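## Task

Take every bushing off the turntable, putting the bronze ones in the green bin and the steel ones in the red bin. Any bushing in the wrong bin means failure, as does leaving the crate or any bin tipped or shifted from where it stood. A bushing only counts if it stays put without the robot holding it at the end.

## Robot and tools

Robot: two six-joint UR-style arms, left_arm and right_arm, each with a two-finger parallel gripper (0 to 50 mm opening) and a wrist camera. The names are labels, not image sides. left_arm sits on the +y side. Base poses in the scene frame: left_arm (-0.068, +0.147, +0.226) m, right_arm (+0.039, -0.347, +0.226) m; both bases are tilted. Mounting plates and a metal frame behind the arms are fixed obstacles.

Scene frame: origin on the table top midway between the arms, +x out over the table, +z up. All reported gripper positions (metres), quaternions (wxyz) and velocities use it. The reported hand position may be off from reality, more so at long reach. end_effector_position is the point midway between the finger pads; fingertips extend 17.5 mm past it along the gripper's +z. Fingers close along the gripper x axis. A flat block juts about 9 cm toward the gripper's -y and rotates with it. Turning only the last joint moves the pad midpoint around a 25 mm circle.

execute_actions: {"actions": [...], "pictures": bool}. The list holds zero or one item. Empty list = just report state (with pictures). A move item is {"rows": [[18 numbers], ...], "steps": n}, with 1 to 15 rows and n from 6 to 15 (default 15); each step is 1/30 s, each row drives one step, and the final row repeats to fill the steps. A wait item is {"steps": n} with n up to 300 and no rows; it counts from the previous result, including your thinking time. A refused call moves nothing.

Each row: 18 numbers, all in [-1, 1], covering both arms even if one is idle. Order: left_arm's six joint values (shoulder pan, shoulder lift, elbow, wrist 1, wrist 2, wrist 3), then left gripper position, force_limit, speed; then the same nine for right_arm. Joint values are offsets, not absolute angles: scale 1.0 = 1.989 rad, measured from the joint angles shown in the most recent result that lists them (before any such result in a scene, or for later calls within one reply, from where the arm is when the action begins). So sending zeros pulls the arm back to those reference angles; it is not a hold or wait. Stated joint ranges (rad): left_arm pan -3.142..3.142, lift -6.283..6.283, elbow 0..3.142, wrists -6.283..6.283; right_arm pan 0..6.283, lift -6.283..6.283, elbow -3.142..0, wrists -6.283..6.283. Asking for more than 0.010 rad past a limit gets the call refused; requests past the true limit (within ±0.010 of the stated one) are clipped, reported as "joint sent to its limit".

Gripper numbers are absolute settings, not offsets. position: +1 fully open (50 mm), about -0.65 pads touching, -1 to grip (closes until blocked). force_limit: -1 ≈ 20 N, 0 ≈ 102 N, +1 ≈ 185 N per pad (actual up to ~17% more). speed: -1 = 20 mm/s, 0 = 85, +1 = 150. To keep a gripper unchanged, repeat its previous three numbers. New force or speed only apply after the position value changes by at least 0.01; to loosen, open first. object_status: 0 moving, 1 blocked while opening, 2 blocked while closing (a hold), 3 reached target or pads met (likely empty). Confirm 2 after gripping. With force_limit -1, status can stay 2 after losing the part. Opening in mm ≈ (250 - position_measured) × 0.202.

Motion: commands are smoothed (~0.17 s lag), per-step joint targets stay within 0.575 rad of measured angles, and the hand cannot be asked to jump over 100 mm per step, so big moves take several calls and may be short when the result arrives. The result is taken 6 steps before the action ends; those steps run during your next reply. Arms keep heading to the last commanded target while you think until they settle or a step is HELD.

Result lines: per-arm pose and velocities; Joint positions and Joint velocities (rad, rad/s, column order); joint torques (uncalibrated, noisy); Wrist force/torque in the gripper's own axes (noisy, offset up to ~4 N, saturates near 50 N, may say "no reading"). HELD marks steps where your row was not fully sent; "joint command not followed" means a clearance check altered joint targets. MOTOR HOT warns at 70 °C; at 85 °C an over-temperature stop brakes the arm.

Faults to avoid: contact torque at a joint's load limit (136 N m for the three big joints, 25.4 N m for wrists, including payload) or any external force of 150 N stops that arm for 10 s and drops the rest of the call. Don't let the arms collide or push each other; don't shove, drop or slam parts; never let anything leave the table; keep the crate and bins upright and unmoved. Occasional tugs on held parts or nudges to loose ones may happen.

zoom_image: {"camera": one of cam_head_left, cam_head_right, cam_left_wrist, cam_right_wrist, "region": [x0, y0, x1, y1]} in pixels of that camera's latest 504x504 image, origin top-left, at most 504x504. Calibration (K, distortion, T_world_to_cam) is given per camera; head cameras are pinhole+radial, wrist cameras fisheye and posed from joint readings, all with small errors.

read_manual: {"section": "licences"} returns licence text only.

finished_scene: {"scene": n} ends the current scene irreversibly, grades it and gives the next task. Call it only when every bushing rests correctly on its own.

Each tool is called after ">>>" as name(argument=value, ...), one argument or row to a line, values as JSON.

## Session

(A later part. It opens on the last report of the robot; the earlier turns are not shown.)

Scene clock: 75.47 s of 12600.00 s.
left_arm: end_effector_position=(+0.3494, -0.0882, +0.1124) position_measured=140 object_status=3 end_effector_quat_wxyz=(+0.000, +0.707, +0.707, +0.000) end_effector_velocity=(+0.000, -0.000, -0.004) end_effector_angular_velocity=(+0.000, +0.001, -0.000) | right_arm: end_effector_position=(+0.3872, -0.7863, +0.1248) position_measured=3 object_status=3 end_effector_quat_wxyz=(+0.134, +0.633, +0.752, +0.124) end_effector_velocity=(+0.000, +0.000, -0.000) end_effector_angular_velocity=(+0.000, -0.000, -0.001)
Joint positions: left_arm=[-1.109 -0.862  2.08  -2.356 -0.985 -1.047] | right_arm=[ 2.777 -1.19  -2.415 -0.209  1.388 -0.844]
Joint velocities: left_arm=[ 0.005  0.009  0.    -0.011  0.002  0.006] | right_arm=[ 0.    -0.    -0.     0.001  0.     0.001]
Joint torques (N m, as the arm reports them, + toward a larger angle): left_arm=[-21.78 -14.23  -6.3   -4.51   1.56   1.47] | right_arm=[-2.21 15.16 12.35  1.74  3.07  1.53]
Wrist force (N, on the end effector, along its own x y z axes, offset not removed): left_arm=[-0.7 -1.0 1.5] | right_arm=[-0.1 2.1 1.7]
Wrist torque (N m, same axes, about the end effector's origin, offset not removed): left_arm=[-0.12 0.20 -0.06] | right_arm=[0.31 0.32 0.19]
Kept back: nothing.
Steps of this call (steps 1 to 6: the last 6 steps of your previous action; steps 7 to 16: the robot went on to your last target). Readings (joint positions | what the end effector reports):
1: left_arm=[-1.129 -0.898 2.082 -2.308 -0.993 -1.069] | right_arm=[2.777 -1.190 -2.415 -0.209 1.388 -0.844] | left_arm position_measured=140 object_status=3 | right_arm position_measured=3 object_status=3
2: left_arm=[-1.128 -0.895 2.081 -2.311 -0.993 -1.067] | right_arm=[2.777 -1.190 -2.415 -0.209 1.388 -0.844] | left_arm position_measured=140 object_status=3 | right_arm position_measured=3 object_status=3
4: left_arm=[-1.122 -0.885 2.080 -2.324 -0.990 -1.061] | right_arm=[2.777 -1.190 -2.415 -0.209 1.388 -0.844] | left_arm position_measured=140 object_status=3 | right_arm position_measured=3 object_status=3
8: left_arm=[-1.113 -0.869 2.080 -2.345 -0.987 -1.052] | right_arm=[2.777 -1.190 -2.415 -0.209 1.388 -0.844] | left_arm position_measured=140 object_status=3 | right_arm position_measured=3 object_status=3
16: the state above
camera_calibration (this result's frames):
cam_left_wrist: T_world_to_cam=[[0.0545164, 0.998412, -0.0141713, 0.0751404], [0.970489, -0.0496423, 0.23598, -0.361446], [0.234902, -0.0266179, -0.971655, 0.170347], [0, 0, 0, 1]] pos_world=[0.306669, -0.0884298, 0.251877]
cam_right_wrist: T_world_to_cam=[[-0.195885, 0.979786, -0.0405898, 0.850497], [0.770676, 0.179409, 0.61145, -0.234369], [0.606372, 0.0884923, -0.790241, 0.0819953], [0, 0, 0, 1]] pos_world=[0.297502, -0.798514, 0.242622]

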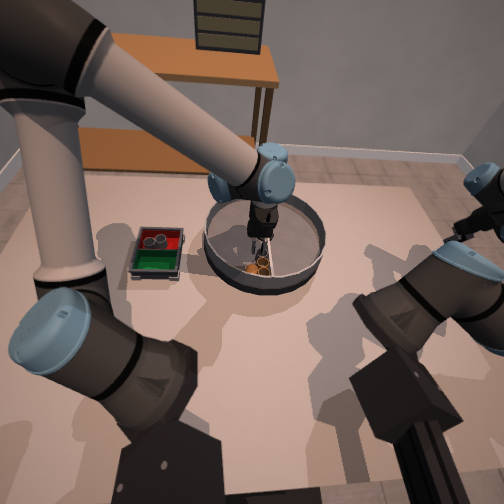

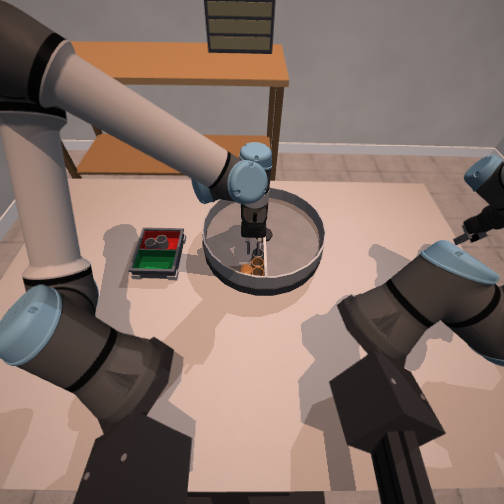

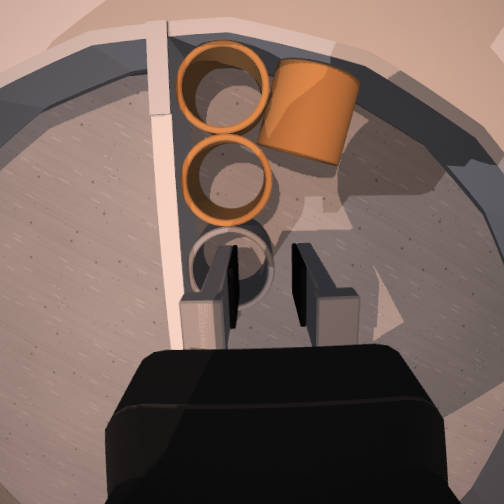

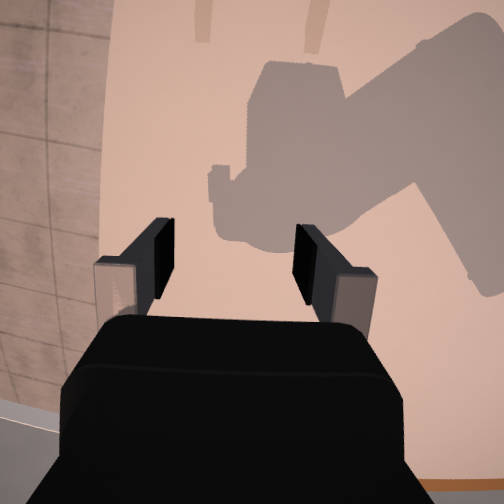

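>>> execute_actions(
  actions=[
    {"rows":[[0.002,0.004,0.0005,-0.005,0.001,0.002,0.08,-0.5,0.5,0,0,0,0,0,0,1,0,0],[0.005,0.009,0.0015,-0.013,0.002,0.0055,0.08,-0.5,0.5,0,0,0,0,0,0,1,0,0],[0.008,0.0145,0.0024,-0.021,0.0035,0.009,0.08,-0.5,0.5,0,0,0,0,0,0,1,0,0],[0.011,0.020,0.0034,-0.029,0.0047,0.0125,0.08,-0.5,0.5,0,0,0,0,0,0,1,0,0],[0.014,0.025,0.0043,-0.037,0.006,0.0158,0.08,-0.5,0.5,0,0,0,0,0,0,1,0,0],[0.017,0.029,0.005,-0.044,0.0072,0.0186,0.08,-0.5,0.5,0,0,0,0,0,0,1,0,0],[0.0187,0.032,0.0056,-0.0485,0.0079,0.0204,0.08,-0.5,0.5,0,0,0,0,0,0,1,0,0]],"steps":12},
  ],
)

>>> execute_actions(
  actions=[
    {"steps":10},
  ],
)

Scene clock: 76.07 s of 12600.00 s.
left_arm: end_effector_position=(+0.3491, -0.0881, +0.1018) position_measured=140 object_status=3 end_effector_quat_wxyz=(-0.000, +0.708, +0.706, +0.000) end_effector_velocity=(-0.003, +0.002, -0.109) end_effector_angular_velocity=(+0.010, +0.005, -0.009) | right_arm: end_effector_position=(+0.3872, -0.7863, +0.1248) position_measured=3 object_status=3 end_effector_quat_wxyz=(+0.134, +0.633, +0.752, +0.124) end_effector_velocity=(+0.000, -0.000, +0.000) end_effector_angular_velocity=(-0.001, -0.000, +0.000)
Joint positions: left_arm=[-1.097 -0.841  2.084 -2.384 -0.98  -1.034] | right_arm=[ 2.777 -1.19  -2.415 -0.209  1.388 -0.844]
Joint velocities: left_arm=[ 0.117  0.206  0.037 -0.301  0.049  0.13 ] | right_arm=[ 0.001 -0.     0.     0.    -0.001 -0.   ]
Joint torques (N m, as the arm reports them, + toward a larger angle): left_arm=[-17.27 -10.22  -1.92  -4.97   1.53   1.98] | right_arm=[-2.08 15.9  12.12  1.56  2.99  1.48]
Wrist force (N, on the end effector, along its own x y z axes, offset not removed): left_arm=[-1.9 -1.8 0.1] | right_arm=[0.6 -0.1 6.0]
Wrist torque (N m, same axes, about the end effector's origin, offset not removed): left_arm=[-0.36 0.43 0.02] | right_arm=[0.23 0.15 -0.13]
Steps of this call (steps 1 to 12: the robot went on to your last target; steps 13 to 18: the first 6 steps of this action). Readings (joint positions | what the end effector reports):
13: left_arm=[-1.108 -0.860 2.080 -2.357 -0.985 -1.046] | right_arm=[2.777 -1.190 -2.415 -0.209 1.388 -0.844] | left_arm position_measured=140 object_status=3 | right_arm position_measured=3 object_status=3
14: left_arm=[-1.108 -0.860 2.080 -2.358 -0.985 -1.046] | right_arm=[2.777 -1.190 -2.415 -0.209 1.388 -0.844] | left_arm position_measured=140 object_status=3 | right_arm position_measured=3 object_status=3
16: left_arm=[-1.104 -0.853 2.081 -2.367 -0.983 -1.042] | right_arm=[2.777 -1.190 -2.415 -0.209 1.388 -0.844] | left_arm position_measured=140 object_status=3 | right_arm position_measured=3 object_status=3
18: the state above

Scene clock: 76.40 s of 12600.00 s.
left_arm: end_effector_position=(+0.3489, -0.0876, +0.0808) position_measured=140 object_status=3 end_effector_quat_wxyz=(-0.000, +0.707, +0.707, +0.000) end_effector_velocity=(-0.000, +0.001, -0.015) end_effector_angular_velocity=(-0.000, -0.000, +0.002) | right_arm: end_effector_position=(+0.3872, -0.7863, +0.1248) position_measured=3 object_status=3 end_effector_quat_wxyz=(+0.134, +0.633, +0.752, +0.124) end_effector_velocity=(+0.000, -0.000, -0.000) end_effector_angular_velocity=(+0.000, +0.000, +0.000)
Joint positions: left_arm=[-1.074 -0.802  2.091 -2.446 -0.97  -1.009] | right_arm=[ 2.777 -1.19  -2.415 -0.209  1.388 -0.844]
Joint velocities: left_arm=[ 0.018  0.029  0.004 -0.044  0.007  0.018] | right_arm=[-0.    -0.001  0.    -0.    -0.     0.   ]
Joint torques (N m, as the arm reports them, + toward a larger angle): left_arm=[-22.01 -17.07  -2.31  -4.31   1.3    1.61] | right_arm=[-2.02 15.7  11.49  1.58  2.94  1.54]
Wrist force (N, on the end effector, along its own x y z axes, offset not removed): left_arm=[-0.8 -1.5 0.2] | right_arm=[-2.3 1.1 7.4]
Wrist torque (N m, same axes, about the end effector's origin, offset not removed): left_arm=[-0.32 0.26 0.01] | right_arm=[0.22 0.58 0.01]
Kept back: nothing.
Steps of this call (steps 1 to 6: the last 6 steps of your previous action; steps 7 to 10: the robot went on to your last target). Readings (joint positions | what the end effector reports):
1: left_arm=[-1.093 -0.834 2.085 -2.395 -0.979 -1.030] | right_arm=[2.777 -1.190 -2.415 -0.209 1.388 -0.844] | left_arm position_measured=140 object_status=3 | right_arm position_measured=3 object_status=3
2: left_arm=[-1.089 -0.827 2.086 -2.406 -0.977 -1.025] | right_arm=[2.777 -1.190 -2.415 -0.209 1.388 -0.844] | left_arm position_measured=140 object_status=3 | right_arm position_measured=3 object_status=3
4: left_arm=[-1.082 -0.816 2.088 -2.424 -0.974 -1.018] | right_arm=[2.777 -1.190 -2.415 -0.209 1.388 -0.844] | left_arm position_measured=140 object_status=3 | right_arm position_measured=3 object_status=3
8: left_arm=[-1.075 -0.804 2.090 -2.442 -0.971 -1.010] | right_arm=[2.777 -1.190 -2.415 -0.209 1.388 -0.844] | left_arm position_measured=140 object_status=3 | right_arm position_measured=3 object_status=3
10: the state above

>>> execute_actions(
  actions=[
    {"rows":[[0.0011,0.0019,0.0001,-0.0032,0.0004,0.0013,-1,-0.5,0.5,0,0,0,0,0,0,1,0,0]],"steps":14},
  ],
)

Scene clock: 76.97 s of 12600.00 s.
left_arm: end_effector_position=(+0.3492, -0.0877, +0.0789) position_measured=218 object_status=0 end_effector_quat_wxyz=(+0.000, +0.707, +0.707, +0.000) end_effector_velocity=(-0.000, -0.002, +0.001) end_effector_angular_velocity=(-0.004, +0.002, -0.000) | right_arm: end_effector_position=(+0.3872, -0.7863, +0.1248) position_measured=3 object_status=3 end_effector_quat_wxyz=(+0.134, +0.633, +0.752, +0.124) end_effector_velocity=(-0.000, -0.001, +0.000) end_effector_angular_velocity=(-0.001, -0.000, -0.001)
Joint positions: left_arm=[-1.071 -0.798  2.091 -2.453 -0.969 -1.006] | right_arm=[ 2.777 -1.19  -2.415 -0.209  1.388 -0.844]
Joint velocities: left_arm=[-0.001  0.    -0.002 -0.    -0.004  0.   ] | right_arm=[-0.     0.     0.     0.    -0.001  0.   ]
Joint torques (N m, as the arm reports them, + toward a larger angle): left_arm=[-31.35  -8.51 -15.02   0.53 -10.46   1.7 ] | right_arm=[-1.87 15.99 12.1   1.72  2.98  1.52]
Wrist force (N, on the end effector, along its own x y z axes, offset not removed): left_arm=[7.9 30.1 3.5] | right_arm=[-2.5 2.7 -2.3]
Wrist torque (N m, same axes, about the end effector's origin, offset not removed): left_arm=[-0.21 0.17 -0.49] | right_arm=[0.36 0.57 0.16]
Steps of this call (steps 1 to 9: the robot went on to your last target; steps 10 to 17: the first 8 steps of this action). Readings (joint positions | what the end effector reports):
10: left_arm=[-1.072 -0.798 2.091 -2.452 -0.970 -1.006] | right_arm=[2.777 -1.190 -2.415 -0.209 1.388 -0.844] | left_arm position_measured=146 object_status=0 | right_arm position_measured=3 object_status=3
11: left_arm=[-1.072 -0.798 2.091 -2.452 -0.970 -1.006] | right_arm=[2.777 -1.190 -2.415 -0.209 1.388 -0.844] | left_arm position_measured=165 object_status=0 | right_arm position_measured=3 object_status=3
13: left_arm=[-1.071 -0.798 2.091 -2.452 -0.970 -1.006] | right_arm=[2.777 -1.190 -2.415 -0.209 1.388 -0.844] | left_arm position_measured=204 object_status=0 | right_arm position_measured=3 object_status=3
17: the state above

>>> execute_actions(
  actions=[
    {"steps":6},
  ],
  pictures=true,
)

Scene clock: 77.23 s of 12600.00 s.
left_arm: end_effector_position=(+0.3491, -0.0878, +0.0789) position_measured=218 object_status=2 end_effector_quat_wxyz=(+0.000, +0.707, +0.707, +0.000) end_effector_velocity=(+0.000, -0.000, +0.000) end_effector_angular_velocity=(-0.000, +0.000, +0.000) | right_arm: end_effector_position=(+0.3872, -0.7863, +0.1248) position_measured=3 object_status=3 end_effector_quat_wxyz=(+0.134, +0.633, +0.752, +0.124) end_effector_velocity=(+0.000, -0.000, +0.000) end_effector_angular_velocity=(-0.000, -0.000, -0.001)
Joint positions: left_arm=[-1.071 -0.798  2.091 -2.453 -0.97  -1.006] | right_arm=[ 2.777 -1.19  -2.415 -0.209  1.388 -0.844]
Joint velocities: left_arm=[ 0.     0.    -0.002  0.001 -0.     0.   ] | right_arm=[-0.     0.     0.001 -0.     0.     0.   ]
Joint torques (N m, as the arm reports them, + toward a larger angle): left_arm=[-37.98  -5.86 -15.05   3.18 -11.93   1.57] | right_arm=[-2.14 15.65 11.96  1.59  3.11  1.46]
Wrist force (N, on the end effector, along its own x y z axes, offset not removed): left_arm=[14.0 34.3 1.6] | right_arm=[-1.9 0.5 3.7]
Wrist torque (N m, same axes, about the end effector's origin, offset not removed): left_arm=[-0.32 0.24 -0.56] | right_arm=[0.04 0.30 0.05]
Kept back: nothing.
Steps of this call (steps 1 to 6: the last 6 steps of your previous action; steps 7 to 8: the robot went on to your last target). Readings (joint positions | what the end effector reports):
1: left_arm=[-1.071 -0.798 2.091 -2.453 -0.969 -1.006] | right_arm=[2.777 -1.190 -2.415 -0.209 1.388 -0.844] | left_arm position_measured=218 object_status=0 | right_arm position_measured=3 object_status=3
2: left_arm=[-1.071 -0.798 2.091 -2.453 -0.969 -1.006] | right_arm=[2.777 -1.190 -2.415 -0.209 1.388 -0.844] | left_arm position_measured=218 object_status=0 | right_arm position_measured=3 object_status=3
4: left_arm=[-1.071 -0.798 2.091 -2.453 -0.969 -1.006] | right_arm=[2.777 -1.190 -2.415 -0.209 1.388 -0.844] | left_arm position_measured=218 object_status=2 | right_arm position_measured=3 object_status=3
8: the state above
camera_calibration (this result's frames):
cam_left_wrist: T_world_to_cam=[[0.054405, 0.998423, -0.0138724, 0.0743675], [0.970438, -0.0495983, 0.236198, -0.353273], [0.235138, -0.0263127, -0.971606, 0.13785], [0, 0, 0, 1]] pos_world=[0.30637, -0.0881447, 0.21841]
cam_right_wrist: T_world_to_cam=[[-0.195885, 0.979786, -0.0405898, 0.850497], [0.770676, 0.179409, 0.61145, -0.234369], [0.606372, 0.0884924, -0.790242, 0.0819953], [0, 0, 0, 1]] pos_world=[0.297502, -0.798513, 0.242622]

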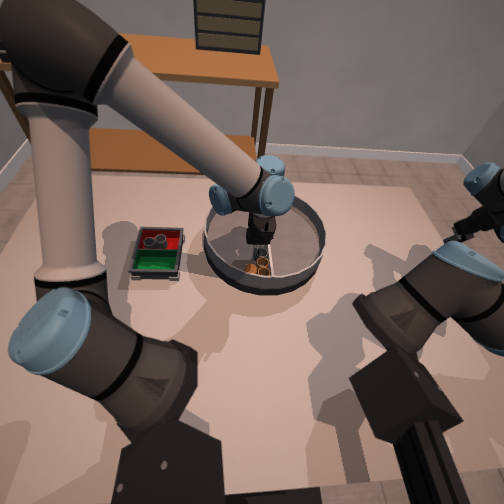

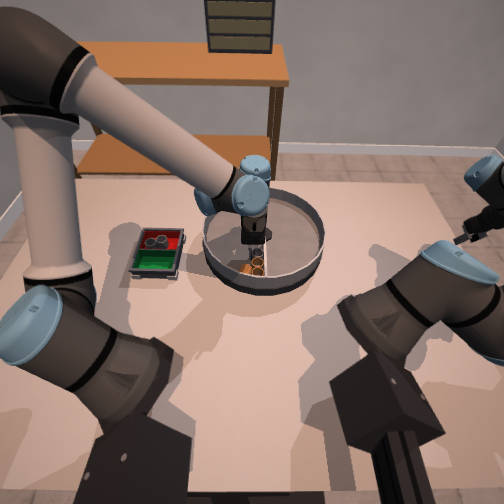

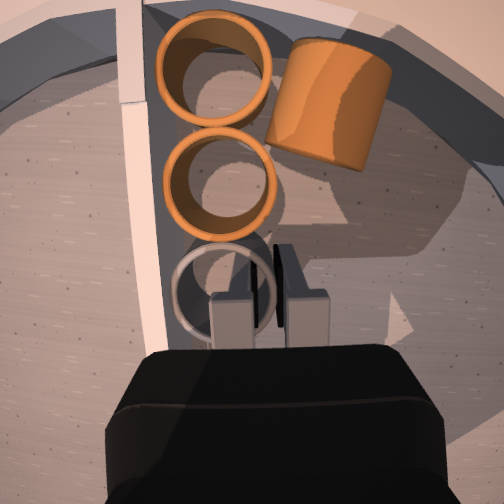

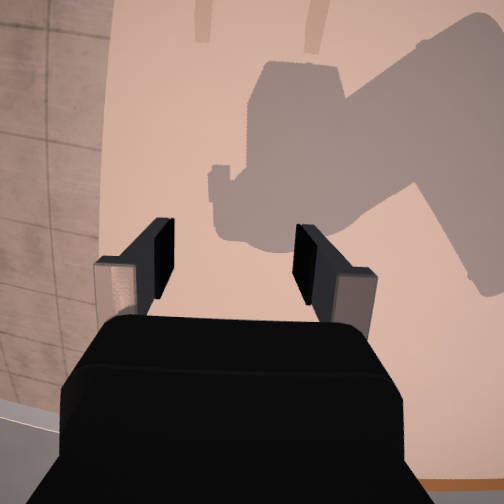

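>>> execute_actions(
  actions=[
    {"rows":[[0.0011,-0.0005,-0.0006,0.0004,0.0005,0.0012,-1,-0.5,0.5,0,0,0,0,0,0,1,0,0],[0.0022,-0.001,-0.0012,0.0008,0.001,0.0024,-1,-0.5,0.5,0,0,0,0,0,0,1,0,0],[0.0033,-0.0014,-0.0018,0.0012,0.0014,0.0036,-1,-0.5,0.5,0,0,0,0,0,0,1,0,0]],"steps":12},
  ],
)

>>> execute_actions(
  actions=[
    {"steps":6},
  ],
)

Scene clock: 77.90 s of 12600.00 s.
left_arm: end_effector_position=(+0.3506, -0.0868, +0.0788) position_measured=218 object_status=2 end_effector_quat_wxyz=(+0.000, +0.707, +0.707, +0.000) end_effector_velocity=(+0.013, +0.008, +0.000) end_effector_angular_velocity=(+0.002, -0.006, +0.001) | right_arm: end_effector_position=(+0.3872, -0.7863, +0.1248) position_measured=3 object_status=3 end_effector_quat_wxyz=(+0.134, +0.633, +0.752, +0.124) end_effector_velocity=(-0.000, -0.001, -0.000) end_effector_angular_velocity=(-0.001, +0.001, +0.000)
Joint positions: left_arm=[-1.068 -0.799  2.089 -2.451 -0.969 -1.002] | right_arm=[ 2.777 -1.19  -2.415 -0.209  1.388 -0.844]
Joint velocities: left_arm=[ 0.022 -0.011 -0.013  0.008  0.015  0.024] | right_arm=[-0.001 -0.     0.001  0.    -0.001 -0.001]
Joint torques (N m, as the arm reports them, + toward a larger angle): left_arm=[-18.29 -32.99 -24.53   0.61   2.31   1.38] | right_arm=[-2.37 15.6  11.93  1.79  2.94  1.52]
Wrist force (N, on the end effector, along its own x y z axes, offset not removed): left_arm=[-4.3 -3.1 -5.0] | right_arm=[-3.4 -0.3 1.5]
Wrist torque (N m, same axes, about the end effector's origin, offset not removed): left_arm=[-0.54 0.28 -0.03] | right_arm=[-0.07 0.69 0.07]
Steps of this call (steps 1 to 14: the robot went on to your last target; steps 15 to 20: the first 6 steps of this action). Readings (joint positions | what the end effector reports):
15: left_arm=[-1.071 -0.798 2.091 -2.453 -0.970 -1.006] | right_arm=[2.777 -1.190 -2.415 -0.209 1.388 -0.844] | left_arm position_measured=218 object_status=2 | right_arm position_measured=3 object_status=3
16: left_arm=[-1.071 -0.798 2.091 -2.453 -0.970 -1.006] | right_arm=[2.777 -1.190 -2.415 -0.209 1.388 -0.844] | left_arm position_measured=218 object_status=2 | right_arm position_measured=3 object_status=3
18: left_arm=[-1.070 -0.798 2.090 -2.452 -0.969 -1.004] | right_arm=[2.777 -1.190 -2.415 -0.209 1.388 -0.844] | left_arm position_measured=218 object_status=2 | right_arm position_measured=3 object_status=3
20: the state above

Scene clock: 78.10 s of 12600.00 s.
left_arm: end_effector_position=(+0.3521, -0.0859, +0.0788) position_measured=218 object_status=2 end_effector_quat_wxyz=(+0.000, +0.707, +0.707, +0.000) end_effector_velocity=(+0.003, +0.002, -0.000) end_effector_angular_velocity=(+0.000, -0.001, +0.002) | right_arm: end_effector_position=(+0.3872, -0.7863, +0.1248) position_measured=3 object_status=3 end_effector_quat_wxyz=(+0.134, +0.633, +0.752, +0.124) end_effector_velocity=(-0.000, -0.001, +0.000) end_effector_angular_velocity=(-0.001, +0.000, -0.002)
Joint positions: left_arm=[-1.065 -0.8    2.088 -2.451 -0.967 -1.   ] | right_arm=[ 2.777 -1.19  -2.415 -0.209  1.388 -0.844]
Joint velocities: left_arm=[ 0.005 -0.003 -0.002  0.001  0.003  0.005] | right_arm=[-0.001 -0.     0.     0.001 -0.     0.001]
Joint torques (N m, as the arm reports them, + toward a larger angle): left_arm=[-19.52 -34.81 -24.99   0.29   1.84   1.48] | right_arm=[-1.71 15.43 12.28  1.75  2.84  1.56]
Wrist force (N, on the end effector, along its own x y z axes, offset not removed): left_arm=[-2.0 -0.9 -7.5] | right_arm=[2.6 0.6 0.7]
Wrist torque (N m, same axes, about the end effector's origin, offset not removed): left_arm=[-0.20 0.07 -0.08] | right_arm=[-0.18 -0.43 0.00]
Kept back: nothing.
Steps of this call (steps 1 to 6: the last 6 steps of your previous action). Readings (joint positions | what the end effector reports):
1: left_arm=[-1.067 -0.800 2.089 -2.451 -0.968 -1.001] | right_arm=[2.777 -1.190 -2.415 -0.209 1.388 -0.844] | left_arm position_measured=218 object_status=2 | right_arm position_measured=3 object_status=3
2: left_arm=[-1.067 -0.800 2.088 -2.451 -0.968 -1.001] | right_arm=[2.777 -1.190 -2.415 -0.209 1.388 -0.844] | left_arm position_measured=218 object_status=2 | right_arm position_measured=3 object_status=3
4: left_arm=[-1.066 -0.800 2.088 -2.451 -0.967 -1.000] | right_arm=[2.777 -1.190 -2.415 -0.209 1.388 -0.844] | left_arm position_measured=218 object_status=2 | right_arm position_measured=3 object_status=3
6: the state above

>>> execute_actions(
  actions=[
    {"rows":[[-0.002,-0.003,-0.0006,0.005,-0.0008,-0.002,-1,-0.5,0.5,0,0,0,0,0,0,1,0,0],[-0.005,-0.0085,-0.0015,0.013,-0.002,-0.0055,-1,-0.5,0.5,0,0,0,0,0,0,1,0,0],[-0.009,-0.015,-0.0027,0.0235,-0.0037,-0.01,-1,-0.5,0.5,0,0,0,0,0,0,1,0,0],[-0.0135,-0.023,-0.0041,0.035,-0.0056,-0.0147,-1,-0.5,0.5,0,0,0,0,0,0,1,0,0],[-0.018,-0.031,-0.0055,0.047,-0.0075,-0.0197,-1,-0.5,0.5,0,0,0,0,0,0,1,0,0],[-0.023,-0.039,-0.007,0.06,-0.0096,-0.025,-1,-0.5,0.5,0,0,0,0,0,0,1,0,0],[-0.0284,-0.048,-0.0087,0.074,-0.0118,-0.0309,-1,-0.5,0.5,0,0,0,0,0,0,1,0,0],[-0.030,-0.062,-0.005,0.086,-0.012,-0.02,-1,-0.5,0.5,0,0,0,0,0,0,1,0,0],[-0.029,-0.08,0.001,0.097,-0.011,0.0,-1,-0.5,0.5,0,0,0,0,0,0,1,0,0],[-0.024,-0.102,0.009,0.107,-0.010,0.03,-1,-0.5,0.5,0,0,0,0,0,0,1,0,0],[-0.017,-0.126,0.018,0.116,-0.009,0.065,-1,-0.5,0.5,0,0,0,0,0,0,1,0,0],[-0.009,-0.15,0.027,0.124,-0.007,0.10,-1,-0.5,0.5,0,0,0,0,0,0,1,0,0],[-0.001,-0.172,0.035,0.131,-0.005,0.14,-1,-0.5,0.5,0,0,0,0,0,0,1,0,0],[0.005,-0.188,0.040,0.135,-0.004,0.18,-1,-0.5,0.5,0,0,0,0,0,0,1,0,0],[0.0085,-0.1966,0.0427,0.1373,-0.004,0.22,-1,-0.5,0.5,0,0,0,0,0,0,1,0,0]],"steps":15},
  ],
)

Scene clock: 80.50 s of 12600.00 s.
left_arm: end_effector_position=(+0.3528, -0.0863, +0.1084) position_measured=218 object_status=2 end_effector_quat_wxyz=(+0.001, +0.708, +0.706, -0.000) end_effector_velocity=(-0.003, +0.040, +0.199) end_effector_angular_velocity=(+0.014, -0.000, -0.150) | right_arm: end_effector_position=(+0.3872, -0.7863, +0.1248) position_measured=3 object_status=3 end_effector_quat_wxyz=(+0.134, +0.633, +0.752, +0.124) end_effector_velocity=(+0.000, +0.000, -0.000) end_effector_angular_velocity=(+0.000, -0.000, +0.001)
Joint positions: left_arm=[-1.098 -0.857  2.079 -2.367 -0.98  -1.032] | right_arm=[ 2.777 -1.19  -2.415 -0.209  1.388 -0.844]
Joint velocities: left_arm=[-0.197 -0.436 -0.011  0.582 -0.074 -0.074] | right_arm=[ 0.001 -0.    -0.     0.    -0.    -0.   ]
Joint torques (N m, as the arm reports them, + toward a larger angle): left_arm=[-36.12 -48.72 -23.08   1.21  -2.36  -0.65] | right_arm=[-2.33 15.52 12.13  1.66  2.97  1.55]
Wrist force (N, on the end effector, along its own x y z axes, offset not removed): left_arm=[-3.2 -2.2 1.1] | right_arm=[3.3 -0.2 -0.9]
Wrist torque (N m, same axes, about the end effector's origin, offset not removed): left_arm=[-0.37 0.53 -0.01] | right_arm=[-0.09 -0.41 0.10]
Steps of this call (steps 1 to 15: the robot went on to your last target; steps 16 to 63: nothing new was sent; steps 64 to 72: the first 9 steps of this action). Readings (joint positions | what the end effector reports):
64: left_arm=[-1.065 -0.801 2.087 -2.450 -0.967 -0.999] | right_arm=[2.777 -1.190 -2.415 -0.209 1.388 -0.844] | left_arm position_measured=218 object_status=2 | right_arm position_measured=3 object_status=3
65: left_arm=[-1.065 -0.801 2.087 -2.449 -0.967 -0.999] | right_arm=[2.777 -1.190 -2.415 -0.209 1.388 -0.844] | left_arm position_measured=218 object_status=2 | right_arm position_measured=3 object_status=3
67: left_arm=[-1.069 -0.808 2.086 -2.440 -0.968 -1.004] | right_arm=[2.777 -1.190 -2.415 -0.209 1.388 -0.844] | left_arm position_measured=218 object_status=2 | right_arm position_measured=3 object_status=3
71: left_arm=[-1.091 -0.843 2.080 -2.386 -0.978 -1.027] | right_arm=[2.777 -1.190 -2.415 -0.209 1.388 -0.844] | left_arm position_measured=218 object_status=2 | right_arm position_measured=3 object_status=3
72: the state above

>>> execute_actions(
  actions=[
    {"rows":[[0.031,-0.172,0.046,0.098,0.004,0.27,-1,-0.5,0.5,0,0,0,0,0,0,1,0,0],[0.041,-0.179,0.043,0.101,0.007,0.31,-1,-0.5,0.5,0,0,0,0,0,0,1,0,0],[0.054,-0.187,0.038,0.105,0.011,0.35,-1,-0.5,0.5,0,0,0,0,0,0,1,0,0],[0.068,-0.196,0.032,0.109,0.016,0.39,-1,-0.5,0.5,0,0,0,0,0,0,1,0,0],[0.082,-0.205,0.026,0.113,0.020,0.43,-1,-0.5,0.5,0,0,0,0,0,0,1,0,0],[0.096,-0.214,0.020,0.118,0.025,0.47,-1,-0.5,0.5,0,0,0,0,0,0,1,0,0],[0.1101,-0.2215,0.0161,0.1212,0.0292,0.51,-1,-0.5,0.5,0,0,0,0,0,0,1,0,0],[0.124,-0.224,0.022,0.112,0.034,0.55,-1,-0.5,0.5,0,0,0,0,0,0,1,0,0],[0.138,-0.224,0.031,0.094,0.038,0.59,-1,-0.5,0.5,0,0,0,0,0,0,1,0,0],[0.151,-0.223,0.041,0.073,0.042,0.63,-1,-0.5,0.5,0,0,0,0,0,0,1,0,0],[0.163,-0.221,0.050,0.053,0.046,0.67,-1,-0.5,0.5,0,0,0,0,0,0,1,0,0],[0.174,-0.22,0.058,0.035,0.050,0.71,-1,-0.5,0.5,0,0,0,0,0,0,1,0,0],[0.183,-0.219,0.065,0.02,0.053,0.75,-1,-0.5,0.5,0,0,0,0,0,0,1,0,0],[0.189,-0.218,0.070,0.010,0.055,0.79,-1,-0.5,0.5,0,0,0,0,0,0,1,0,0],[0.1918,-0.2175,0.0724,0.0051,0.0556,0.83,-1,-0.5,0.5,0,0,0,0,0,0,1,0,0]],"steps":15},
  ],
)

Scene clock: 81.40 s of 12600.00 s.
left_arm: end_effector_position=(+0.4069, +0.0817, +0.1724) position_measured=218 object_status=2 end_effector_quat_wxyz=(+0.012, +0.881, +0.473, -0.006) end_effector_velocity=(+0.198, +0.368, -0.053) end_effector_angular_velocity=(+0.027, -0.025, -1.124) | right_arm: end_effector_position=(+0.3872, -0.7863, +0.1248) position_measured=3 object_status=3 end_effector_quat_wxyz=(+0.134, +0.633, +0.752, +0.124) end_effector_velocity=(-0.000, -0.001, +0.000) end_effector_angular_velocity=(-0.001, +0.000, -0.002)
Joint positions: left_arm=[-0.951 -1.253  2.138 -2.149 -0.944 -0.269] | right_arm=[ 2.777 -1.19  -2.415 -0.209  1.388 -0.844]
Joint velocities: left_arm=[ 0.667 -0.36  -0.124  0.051  0.215  1.892] | right_arm=[-0.    -0.     0.001 -0.    -0.001  0.001]
Joint torques (N m, as the arm reports them, + toward a larger angle): left_arm=[ -3.48 -23.34 -18.07  -0.2    2.16   7.75] | right_arm=[-2.8  15.81 11.7   1.82  2.88  1.44]
Wrist force (N, on the end effector, along its own x y z axes, offset not removed): left_arm=[-0.5 0.9 -1.7] | right_arm=[2.9 -1.4 0.9]
Wrist torque (N m, same axes, about the end effector's origin, offset not removed): left_arm=[-0.03 0.20 -0.08] | right_arm=[-0.26 -0.49 0.05]
Steps of this call (steps 1 to 6: the last 6 steps of your previous action; steps 7 to 18: the robot went on to your last target; steps 19 to 27: the first 9 steps of this action). Readings (joint positions | what the end effector reports):
19: left_arm=[-1.050 -1.185 2.171 -2.180 -0.975 -0.576] | right_arm=[2.777 -1.190 -2.415 -0.209 1.388 -0.844] | left_arm position_measured=218 object_status=2 | right_arm position_measured=3 object_status=3
20: left_arm=[-1.048 -1.187 2.171 -2.179 -0.975 -0.568] | right_arm=[2.777 -1.190 -2.415 -0.209 1.388 -0.844] | left_arm position_measured=218 object_status=2 | right_arm position_measured=3 object_status=3
22: left_arm=[-1.036 -1.197 2.168 -2.174 -0.971 -0.524] | right_arm=[2.777 -1.190 -2.415 -0.209 1.388 -0.844] | left_arm position_measured=218 object_status=2 | right_arm position_measured=3 object_status=3
26: left_arm=[-0.972 -1.240 2.143 -2.153 -0.951 -0.332] | right_arm=[2.777 -1.190 -2.415 -0.209 1.388 -0.844] | left_arm position_measured=218 object_status=2 | right_arm position_measured=3 object_status=3
27: the state above

>>> execute_actions(
  actions=[
    {"rows":[[0.1179,-0.0185,0.0428,-0.1045,0.0375,0.48,-1,-0.5,0.5,0,0,0,0,0,0,1,0,0],[0.1179,-0.0185,0.0428,-0.1045,0.0375,0.52,-1,-0.5,0.5,0,0,0,0,0,0,1,0,0],[0.1179,-0.0185,0.0428,-0.1045,0.0375,0.56,-1,-0.5,0.5,0,0,0,0,0,0,1,0,0],[0.1179,-0.0185,0.0428,-0.1045,0.0375,0.59,-1,-0.5,0.5,0,0,0,0,0,0,1,0,0],[0.1179,-0.0185,0.0428,-0.1045,0.0375,0.615,-1,-0.5,0.5,0,0,0,0,0,0,1,0,0],[0.1179,-0.0185,0.0428,-0.1045,0.0375,0.6354,-1,-0.5,0.5,0,0,0,0,0,0,1,0,0]],"steps":10},
  ],
)

>>> execute_actions(
  actions=[
    {"steps":18},
  ],
  pictures=true,
)

Scene clock: 81.97 s of 12600.00 s.
left_arm: end_effector_position=(+0.4304, +0.1947, +0.1023) position_measured=218 object_status=2 end_effector_quat_wxyz=(+0.001, +0.984, +0.177, +0.001) end_effector_velocity=(+0.022, +0.030, -0.015) end_effector_angular_velocity=(+0.011, -0.005, -1.055) | right_arm: end_effector_position=(+0.3872, -0.7863, +0.1248) position_measured=3 object_status=3 end_effector_quat_wxyz=(+0.134, +0.633, +0.752, +0.124) end_effector_velocity=(+0.000, -0.000, -0.000) end_effector_angular_velocity=(-0.000, +0.001, +0.001)
Joint positions: left_arm=[-0.722 -1.289  2.22  -2.35  -0.871  0.632] | right_arm=[ 2.777 -1.19  -2.415 -0.209  1.388 -0.844]
Joint velocities: left_arm=[ 0.044 -0.004  0.025 -0.054  0.017  1.109] | right_arm=[ 0.    -0.     0.001 -0.001 -0.001 -0.   ]
Joint torques (N m, as the arm reports them, + toward a larger angle): left_arm=[-14.21 -29.61  -4.93  -4.42   1.42   6.27] | right_arm=[-1.26 16.06 12.46  1.67  3.01  1.56]
Wrist force (N, on the end effector, along its own x y z axes, offset not removed): left_arm=[-1.7 -1.3 1.2] | right_arm=[-0.8 -1.1 -0.4]
Wrist torque (N m, same axes, about the end effector's origin, offset not removed): left_arm=[-0.15 0.43 0.00] | right_arm=[-0.14 0.29 0.16]
Steps of this call (steps 1 to 6: the last 6 steps of your previous action; steps 7 to 13: the robot went on to your last target; steps 14 to 17: the first 4 steps of this action). Readings (joint positions | what the end effector reports):
14: left_arm=[-0.728 -1.289 2.216 -2.342 -0.874 0.553] | right_arm=[2.777 -1.190 -2.415 -0.209 1.388 -0.844] | left_arm position_measured=218 object_status=2 | right_arm position_measured=3 object_status=3
15: left_arm=[-0.726 -1.289 2.217 -2.345 -0.873 0.572] | right_arm=[2.777 -1.190 -2.415 -0.209 1.388 -0.844] | left_arm position_measured=218 object_status=2 | right_arm position_measured=3 object_status=3
17: the state above

Scene clock: 82.57 s of 12600.00 s.
left_arm: end_effector_position=(+0.4387, +0.1989, +0.1004) position_measured=218 object_status=2 end_effector_quat_wxyz=(-0.000, +1.000, +0.003, +0.001) end_effector_velocity=(+0.001, -0.000, -0.000) end_effector_angular_velocity=(+0.000, -0.000, -0.036) | right_arm: end_effector_position=(+0.3872, -0.7863, +0.1248) position_measured=3 object_status=3 end_effector_quat_wxyz=(+0.134, +0.633, +0.752, +0.124) end_effector_velocity=(-0.000, +0.000, -0.000) end_effector_angular_velocity=(-0.000, +0.000, +0.002)
Joint positions: left_arm=[-0.716 -1.29   2.223 -2.357 -0.869  0.989] | right_arm=[ 2.777 -1.19  -2.415 -0.209  1.388 -0.844]
Joint velocities: left_arm=[-0.     0.    -0.    -0.    -0.     0.036] | right_arm=[ 0.    -0.    -0.001  0.     0.    -0.002]
Joint torques (N m, as the arm reports them, + toward a larger angle): left_arm=[-13.66 -29.06  -4.77  -4.3    1.6    1.59] | right_arm=[-1.67 15.95 12.24  1.73  2.91  1.4 ]
Wrist force (N, on the end effector, along its own x y z axes, offset not removed): left_arm=[-1.2 -1.4 1.4] | right_arm=[-1.1 -2.2 -1.0]
Wrist torque (N m, same axes, about the end effector's origin, offset not removed): left_arm=[-0.32 0.36 -0.03] | right_arm=[-0.23 0.19 0.28]
Kept back: nothing.
Steps of this call (steps 1 to 6: the last 6 steps of your previous action; steps 7 to 18: the robot went on to your last target). Readings (joint positions | what the end effector reports):
1: left_arm=[-0.721 -1.290 2.220 -2.352 -0.871 0.674] | right_arm=[2.777 -1.190 -2.415 -0.209 1.388 -0.844] | left_arm position_measured=218 object_status=2 | right_arm position_measured=3 object_status=3
2: left_arm=[-0.720 -1.290 2.221 -2.353 -0.870 0.720] | right_arm=[2.777 -1.190 -2.415 -0.209 1.388 -0.844] | left_arm position_measured=218 object_status=2 | right_arm position_measured=3 object_status=3
4: left_arm=[-0.718 -1.290 2.222 -2.355 -0.870 0.817] | right_arm=[2.777 -1.190 -2.415 -0.209 1.388 -0.844] | left_arm position_measured=218 object_status=2 | right_arm position_measured=3 object_status=3
8: left_arm=[-0.717 -1.290 2.222 -2.356 -0.869 0.931] | right_arm=[2.777 -1.190 -2.415 -0.209 1.388 -0.844] | left_arm position_measured=218 object_status=2 | right_arm position_measured=3 object_status=3
18: the state above
camera_calibration (this result's frames):
cam_left_wrist: T_world_to_cam=[[0.998761, -0.0483497, -0.011739, -0.422786], [-0.0442415, -0.970971, 0.23507, 0.197464], [-0.0227637, -0.234259, -0.971908, 0.299732], [0, 0, 0, 1]] pos_world=[0.437822, 0.241505, 0.239931]
cam_right_wrist: T_world_to_cam=[[-0.195885, 0.979786, -0.0405899, 0.850497], [0.770676, 0.179409, 0.61145, -0.234369], [0.606372, 0.0884922, -0.790241, 0.0819952], [0, 0, 0, 1]] pos_world=[0.297502, -0.798514, 0.242622]

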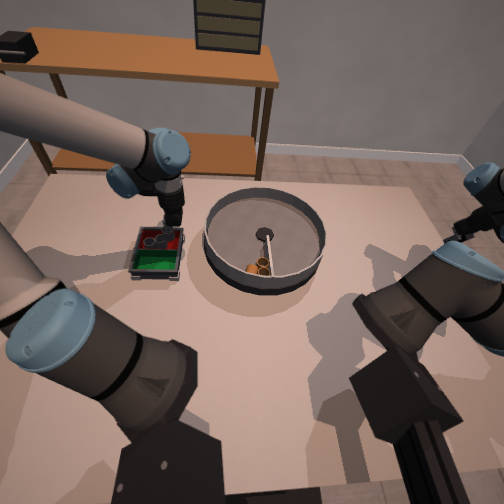

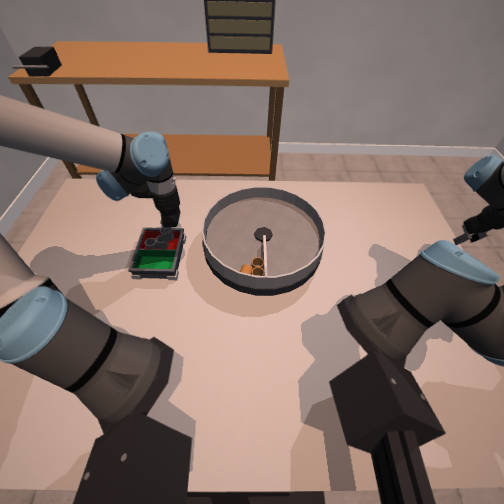

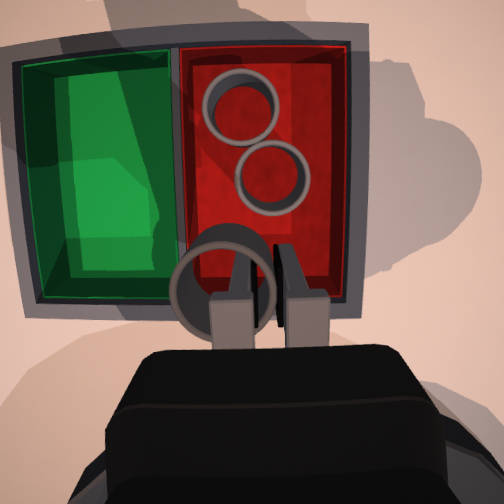

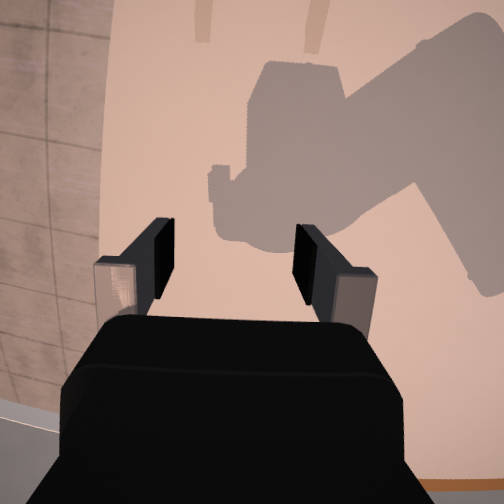

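>>> zoom_image(
  camera="cam_left_wrist",
  region=[150, 130, 380, 360],
)

Region (150, 130, 380, 360) of cam_left_wrist's 504x504 image, scaled by 2.191, with more detail than that image has.

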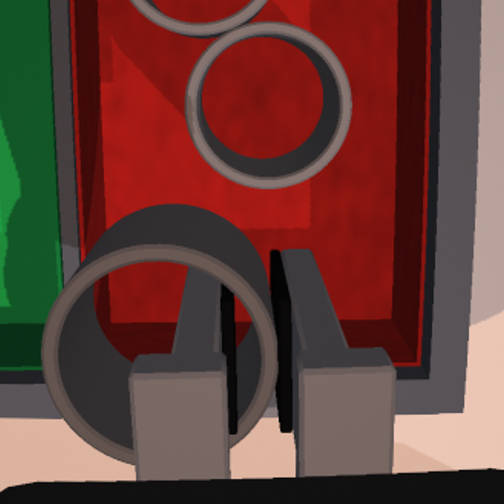

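>>> execute_actions(
  actions=[
    {"rows":[[0.002,0.003,0.0005,-0.005,0.0002,0.003,-1,-0.5,0.5,0,0,0,0,0,0,1,0,0],[0.005,0.008,0.0013,-0.013,0.0007,0.007,-1,-0.5,0.5,0,0,0,0,0,0,1,0,0],[0.009,0.0145,0.0023,-0.024,0.0012,0.0125,-1,-0.5,0.5,0,0,0,0,0,0,1,0,0],[0.0135,0.022,0.0034,-0.0365,0.0018,0.0187,-1,-0.5,0.5,0,0,0,0,0,0,1,0,0],[0.0185,0.030,0.0044,-0.050,0.0025,0.0256,-1,-0.5,0.5,0,0,0,0,0,0,1,0,0],[0.0237,0.0384,0.0051,-0.0637,0.003,0.0326,-1,-0.5,0.5,0,0,0,0,0,0,1,0,0],[0.0288,0.047,0.0056,-0.077,0.0036,0.0397,-1,-0.5,0.5,0,0,0,0,0,0,1,0,0],[0.0338,0.0555,0.0059,-0.090,0.004,0.0465,-1,-0.5,0.5,0,0,0,0,0,0,1,0,0],[0.0383,0.0633,0.006,-0.1015,0.0044,0.0527,-1,-0.5,0.5,0,0,0,0,0,0,1,0,0],[0.042,0.0697,0.0059,-0.111,0.0046,0.0578,-1,-0.5,0.5,0,0,0,0,0,0,1,0,0],[0.045,0.0748,0.0058,-0.1185,0.0048,0.062,-1,-0.5,0.5,0,0,0,0,0,0,1,0,0],[0.0473,0.0788,0.0056,-0.1245,0.0049,0.0651,-1,-0.5,0.5,0,0,0,0,0,0,1,0,0]],"steps":14},
  ],
)

>>> execute_actions(
  actions=[
    {"steps":16},
  ],
)

Scene clock: 84.23 s of 12600.00 s.
left_arm: end_effector_position=(+0.4386, +0.1988, +0.0820) position_measured=218 object_status=2 end_effector_quat_wxyz=(-0.001, +1.000, +0.001, +0.000) end_effector_velocity=(-0.002, -0.001, -0.154) end_effector_angular_velocity=(+0.006, +0.013, -0.014) | right_arm: end_effector_position=(+0.3872, -0.7863, +0.1248) position_measured=3 object_status=3 end_effector_quat_wxyz=(+0.134, +0.633, +0.752, +0.124) end_effector_velocity=(-0.001, -0.000, -0.000) end_effector_angular_velocity=(-0.000, +0.001, -0.001)
Joint positions: left_arm=[-0.69  -1.248  2.229 -2.424 -0.866  1.026] | right_arm=[ 2.777 -1.19  -2.415 -0.209  1.388 -0.844]
Joint velocities: left_arm=[ 0.219  0.355  0.041 -0.561  0.026  0.287] | right_arm=[-0.001  0.001 -0.001  0.    -0.     0.   ]
Joint torques (N m, as the arm reports them, + toward a larger angle): left_arm=[-9.67 -1.61 -1.41 -5.8   1.63  2.67] | right_arm=[-1.95 15.56 12.13  1.62  2.99  1.54]
Wrist force (N, on the end effector, along its own x y z axes, offset not removed): left_arm=[-2.1 -0.8 0.9] | right_arm=[1.0 -1.1 1.1]
Wrist torque (N m, same axes, about the end effector's origin, offset not removed): left_arm=[-0.22 0.49 -0.05] | right_arm=[-0.27 -0.19 0.04]
Steps of this call (steps 1 to 30: the robot went on to your last target; steps 31 to 42: nothing new was sent; steps 43 to 50: the first 8 steps of this action). Readings (joint positions | what the end effector reports):
43: left_arm=[-0.716 -1.290 2.223 -2.357 -0.869 0.994] | right_arm=[2.777 -1.190 -2.415 -0.209 1.388 -0.844] | left_arm position_measured=218 object_status=2 | right_arm position_measured=3 object_status=3
44: left_arm=[-0.716 -1.290 2.223 -2.358 -0.869 0.994] | right_arm=[2.777 -1.190 -2.415 -0.209 1.388 -0.844] | left_arm position_measured=218 object_status=2 | right_arm position_measured=3 object_status=3
46: left_arm=[-0.712 -1.283 2.224 -2.368 -0.868 0.998] | right_arm=[2.777 -1.190 -2.415 -0.209 1.388 -0.844] | left_arm position_measured=218 object_status=2 | right_arm position_measured=3 object_status=3
50: the state above

Scene clock: 84.77 s of 12600.00 s.
left_arm: end_effector_position=(+0.4388, +0.1985, +0.0356) position_measured=218 object_status=2 end_effector_quat_wxyz=(-0.000, +1.000, -0.000, +0.001) end_effector_velocity=(-0.001, +0.000, -0.009) end_effector_angular_velocity=(+0.000, -0.000, -0.001) | right_arm: end_effector_position=(+0.3872, -0.7863, +0.1248) position_measured=3 object_status=3 end_effector_quat_wxyz=(+0.134, +0.633, +0.752, +0.124) end_effector_velocity=(+0.000, +0.000, +0.000) end_effector_angular_velocity=(+0.001, -0.000, -0.000)
Joint positions: left_arm=[-0.624 -1.136  2.234 -2.6   -0.859  1.117] | right_arm=[ 2.777 -1.19  -2.415 -0.209  1.388 -0.844]
Joint velocities: left_arm=[ 0.013  0.022  0.001 -0.035  0.001  0.017] | right_arm=[ 0.001  0.001 -0.    -0.001  0.     0.001]
Joint torques (N m, as the arm reports them, + toward a larger angle): left_arm=[-16.4  -11.22  -1.39  -4.43   1.67   1.73] | right_arm=[-2.44 15.58 12.25  1.72  3.06  1.31]
Wrist force (N, on the end effector, along its own x y z axes, offset not removed): left_arm=[-1.6 -1.4 1.7] | right_arm=[-3.3 -3.7 2.3]
Wrist torque (N m, same axes, about the end effector's origin, offset not removed): left_arm=[-0.25 0.39 -0.02] | right_arm=[-0.67 0.81 0.39]
Kept back: nothing.
Steps of this call (steps 1 to 6: the last 6 steps of your previous action; steps 7 to 16: the robot went on to your last target). Readings (joint positions | what the end effector reports):
1: left_arm=[-0.682 -1.236 2.230 -2.444 -0.865 1.036] | right_arm=[2.777 -1.190 -2.415 -0.209 1.388 -0.844] | left_arm position_measured=218 object_status=2 | right_arm position_measured=3 object_status=3
2: left_arm=[-0.674 -1.222 2.231 -2.465 -0.864 1.047] | right_arm=[2.777 -1.190 -2.415 -0.209 1.388 -0.844] | left_arm position_measured=218 object_status=2 | right_arm position_measured=3 object_status=3
4: left_arm=[-0.658 -1.195 2.232 -2.508 -0.862 1.069] | right_arm=[2.777 -1.190 -2.415 -0.209 1.388 -0.844] | left_arm position_measured=218 object_status=2 | right_arm position_measured=3 object_status=3
8: left_arm=[-0.636 -1.156 2.233 -2.569 -0.860 1.100] | right_arm=[2.777 -1.190 -2.415 -0.209 1.388 -0.844] | left_arm position_measured=218 object_status=2 | right_arm position_measured=3 object_status=3
16: the state above

>>> execute_actions(
  actions=[
    {"rows":[[0.0011,0.0014,0.0001,-0.0023,0,0.0008,-0.05,-0.5,0.5,0,0,0,0,0,0,1,0,0],[0.0011,0.0014,0.0001,-0.0023,0,0.0008,-0.05,-0.5,0.5,0,0,0,0,0,0,1,0,0],[0.0011,0.0014,0.0001,-0.0023,0,0.0008,-0.05,-0.5,0.5,0,0,0,0,0,0,1,0,0],[0.0011,0.0014,0.0001,-0.0023,0,0.0008,-0.05,-0.5,0.5,0,0,0,0,0,0,1,0,0],[0.0011,0.0014,0.0001,-0.0023,0,0.0008,-0.05,-0.5,0.5,0,0,0,0,0,0,1,0,0],[-0.002,-0.004,0.0003,0.006,0,-0.003,-0.05,-0.5,0.5,0,0,0,0,0,0,1,0,0],[-0.007,-0.012,0.0004,0.019,-0.0005,-0.0095,-0.05,-0.5,0.5,0,0,0,0,0,0,1,0,0],[-0.014,-0.024,0.0003,0.037,-0.0012,-0.0185,-0.05,-0.5,0.5,0,0,0,0,0,0,1,0,0],[-0.0225,-0.0385,-0.0004,0.0585,-0.002,-0.03,-0.05,-0.5,0.5,0,0,0,0,0,0,1,0,0],[-0.031,-0.052,-0.0018,0.080,-0.003,-0.041,-0.05,-0.5,0.5,0,0,0,0,0,0,1,0,0],[-0.038,-0.063,-0.0032,0.098,-0.004,-0.05,-0.05,-0.5,0.5,0,0,0,0,0,0,1,0,0],[-0.043,-0.0715,-0.0045,0.112,-0.0047,-0.057,-0.05,-0.5,0.5,0,0,0,0,0,0,1,0,0],[-0.0465,-0.0773,-0.0055,0.1223,-0.0053,-0.0614,-0.05,-0.5,0.5,0,0,0,0,0,0,1,0,0]],"steps":13},
  ],
)

Scene clock: 85.53 s of 12600.00 s.
left_arm: end_effector_position=(+0.4387, +0.1987, +0.0347) position_measured=160 object_status=0 end_effector_quat_wxyz=(-0.000, +1.000, +0.000, +0.001) end_effector_velocity=(+0.002, +0.001, +0.024) end_effector_angular_velocity=(+0.001, -0.003, +0.005) | right_arm: end_effector_position=(+0.3872, -0.7863, +0.1248) position_measured=3 object_status=3 end_effector_quat_wxyz=(+0.134, +0.633, +0.752, +0.124) end_effector_velocity=(+0.000, +0.000, -0.000) end_effector_angular_velocity=(+0.001, -0.001, +0.000)
Joint positions: left_arm=[-0.622 -1.134  2.234 -2.603 -0.859  1.117] | right_arm=[ 2.777 -1.19  -2.415 -0.209  1.388 -0.844]
Joint velocities: left_arm=[-0.034 -0.06   0.001  0.086  0.    -0.048] | right_arm=[-0.    -0.    -0.     0.001  0.001  0.   ]
Joint torques (N m, as the arm reports them, + toward a larger angle): left_arm=[-37.25 -39.89  -2.67   0.6   -0.8   -1.77] | right_arm=[-2.4  15.72 12.65  1.69  2.92  1.31]
Wrist force (N, on the end effector, along its own x y z axes, offset not removed): left_arm=[-1.8 -1.7 1.2] | right_arm=[2.1 1.8 4.6]
Wrist torque (N m, same axes, about the end effector's origin, offset not removed): left_arm=[-0.32 0.38 -0.07] | right_arm=[0.47 -0.16 0.00]
Steps of this call (steps 1 to 15: the robot went on to your last target; step 16: nothing new was sent; steps 17 to 23: the first 7 steps of this action). Readings (joint positions | what the end effector reports):
17: left_arm=[-0.622 -1.133 2.234 -2.604 -0.859 1.119] | right_arm=[2.777 -1.190 -2.415 -0.209 1.388 -0.844] | left_arm position_measured=213 object_status=0 | right_arm position_measured=3 object_status=3
18: left_arm=[-0.622 -1.133 2.234 -2.605 -0.859 1.119] | right_arm=[2.777 -1.190 -2.415 -0.209 1.388 -0.844] | left_arm position_measured=194 object_status=0 | right_arm position_measured=3 object_status=3
20: left_arm=[-0.622 -1.133 2.234 -2.605 -0.859 1.119] | right_arm=[2.777 -1.190 -2.415 -0.209 1.388 -0.844] | left_arm position_measured=160 object_status=0 | right_arm position_measured=3 object_status=3
23: the state above

>>> execute_actions(
  actions=[
    {"rows":[[-0.052,-0.078,-0.008,0.130,-0.007,-0.08,0.08,-0.5,0.5,0,0,0,0,0,0,1,0,0],[-0.060,-0.079,-0.014,0.143,-0.010,-0.11,0.08,-0.5,0.5,0,0,0,0,0,0,1,0,0],[-0.071,-0.080,-0.023,0.162,-0.014,-0.145,0.08,-0.5,0.5,0,0,0,0,0,0,1,0,0],[-0.085,-0.081,-0.034,0.186,-0.018,-0.185,0.08,-0.5,0.5,0,0,0,0,0,0,1,0,0],[-0.100,-0.082,-0.046,0.210,-0.023,-0.225,0.08,-0.5,0.5,0,0,0,0,0,0,1,0,0],[-0.115,-0.082,-0.056,0.229,-0.027,-0.265,0.08,-0.5,0.5,0,0,0,0,0,0,1,0,0],[-0.1292,-0.0822,-0.0618,0.2398,-0.0317,-0.305,0.08,-0.5,0.5,0,0,0,0,0,0,1,0,0],[-0.144,-0.075,-0.059,0.238,-0.036,-0.345,0.08,-0.5,0.5,0,0,0,0,0,0,1,0,0],[-0.159,-0.065,-0.053,0.233,-0.041,-0.385,0.08,-0.5,0.5,0,0,0,0,0,0,1,0,0],[-0.173,-0.055,-0.047,0.228,-0.045,-0.425,0.08,-0.5,0.5,0,0,0,0,0,0,1,0,0],[-0.186,-0.047,-0.042,0.223,-0.049,-0.465,0.08,-0.5,0.5,0,0,0,0,0,0,1,0,0],[-0.197,-0.040,-0.037,0.219,-0.053,-0.505,0.08,-0.5,0.5,0,0,0,0,0,0,1,0,0],[-0.206,-0.034,-0.034,0.216,-0.056,-0.545,0.08,-0.5,0.5,0,0,0,0,0,0,1,0,0],[-0.2142,-0.0287,-0.0307,0.2137,-0.0583,-0.585,0.08,-0.5,0.5,0,0,0,0,0,0,1,0,0]],"steps":14},
  ],
)

Scene clock: 87.37 s of 12600.00 s.
left_arm: end_effector_position=(+0.4442, +0.1690, +0.1310) position_measured=140 object_status=0 end_effector_quat_wxyz=(+0.007, +0.998, +0.055, -0.001) end_effector_velocity=(+0.025, -0.257, +0.263) end_effector_angular_velocity=(-0.095, +0.015, +0.883) | right_arm: end_effector_position=(+0.3872, -0.7863, +0.1248) position_measured=3 object_status=3 end_effector_quat_wxyz=(+0.134, +0.633, +0.752, +0.124) end_effector_velocity=(+0.001, +0.000, +0.001) end_effector_angular_velocity=(+0.000, -0.003, +0.001)
Joint positions: left_arm=[-0.786 -1.294  2.17  -2.252 -0.894  0.801] | right_arm=[ 2.777 -1.19  -2.415 -0.209  1.388 -0.844]
Joint velocities: left_arm=[-0.611 -0.016 -0.416  0.839 -0.195 -1.606] | right_arm=[ 0.002  0.002 -0.     0.001  0.001 -0.001]
Joint torques (N m, as the arm reports them, + toward a larger angle): left_arm=[-47.72 -24.13 -27.35   1.72  -3.03  -6.89] | right_arm=[-1.85 15.85 12.1   1.87  2.97  1.51]
Wrist force (N, on the end effector, along its own x y z axes, offset not removed): left_arm=[-0.6 -2.3 2.6] | right_arm=[-1.4 -1.3 1.7]
Wrist torque (N m, same axes, about the end effector's origin, offset not removed): left_arm=[-0.33 0.20 -0.04] | right_arm=[-0.03 0.45 0.30]
Steps of this call (steps 1 to 6: the last 6 steps of your previous action; steps 7 to 45: the robot went on to your last target; steps 46 to 47: nothing new was sent; steps 48 to 55: the first 8 steps of this action). Readings (joint positions | what the end effector reports):
48: left_arm=[-0.716 -1.290 2.223 -2.357 -0.870 0.994] | right_arm=[2.777 -1.190 -2.415 -0.209 1.388 -0.844] | left_arm position_measured=154 object_status=0 | right_arm position_measured=3 object_status=3
49: left_arm=[-0.718 -1.290 2.222 -2.355 -0.870 0.991] | right_arm=[2.777 -1.190 -2.415 -0.209 1.388 -0.844] | left_arm position_measured=141 object_status=0 | right_arm position_measured=3 object_status=3
51: left_arm=[-0.727 -1.291 2.216 -2.342 -0.874 0.963] | right_arm=[2.777 -1.190 -2.415 -0.209 1.388 -0.844] | left_arm position_measured=140 object_status=0 | right_arm position_measured=3 object_status=3
55: the state above


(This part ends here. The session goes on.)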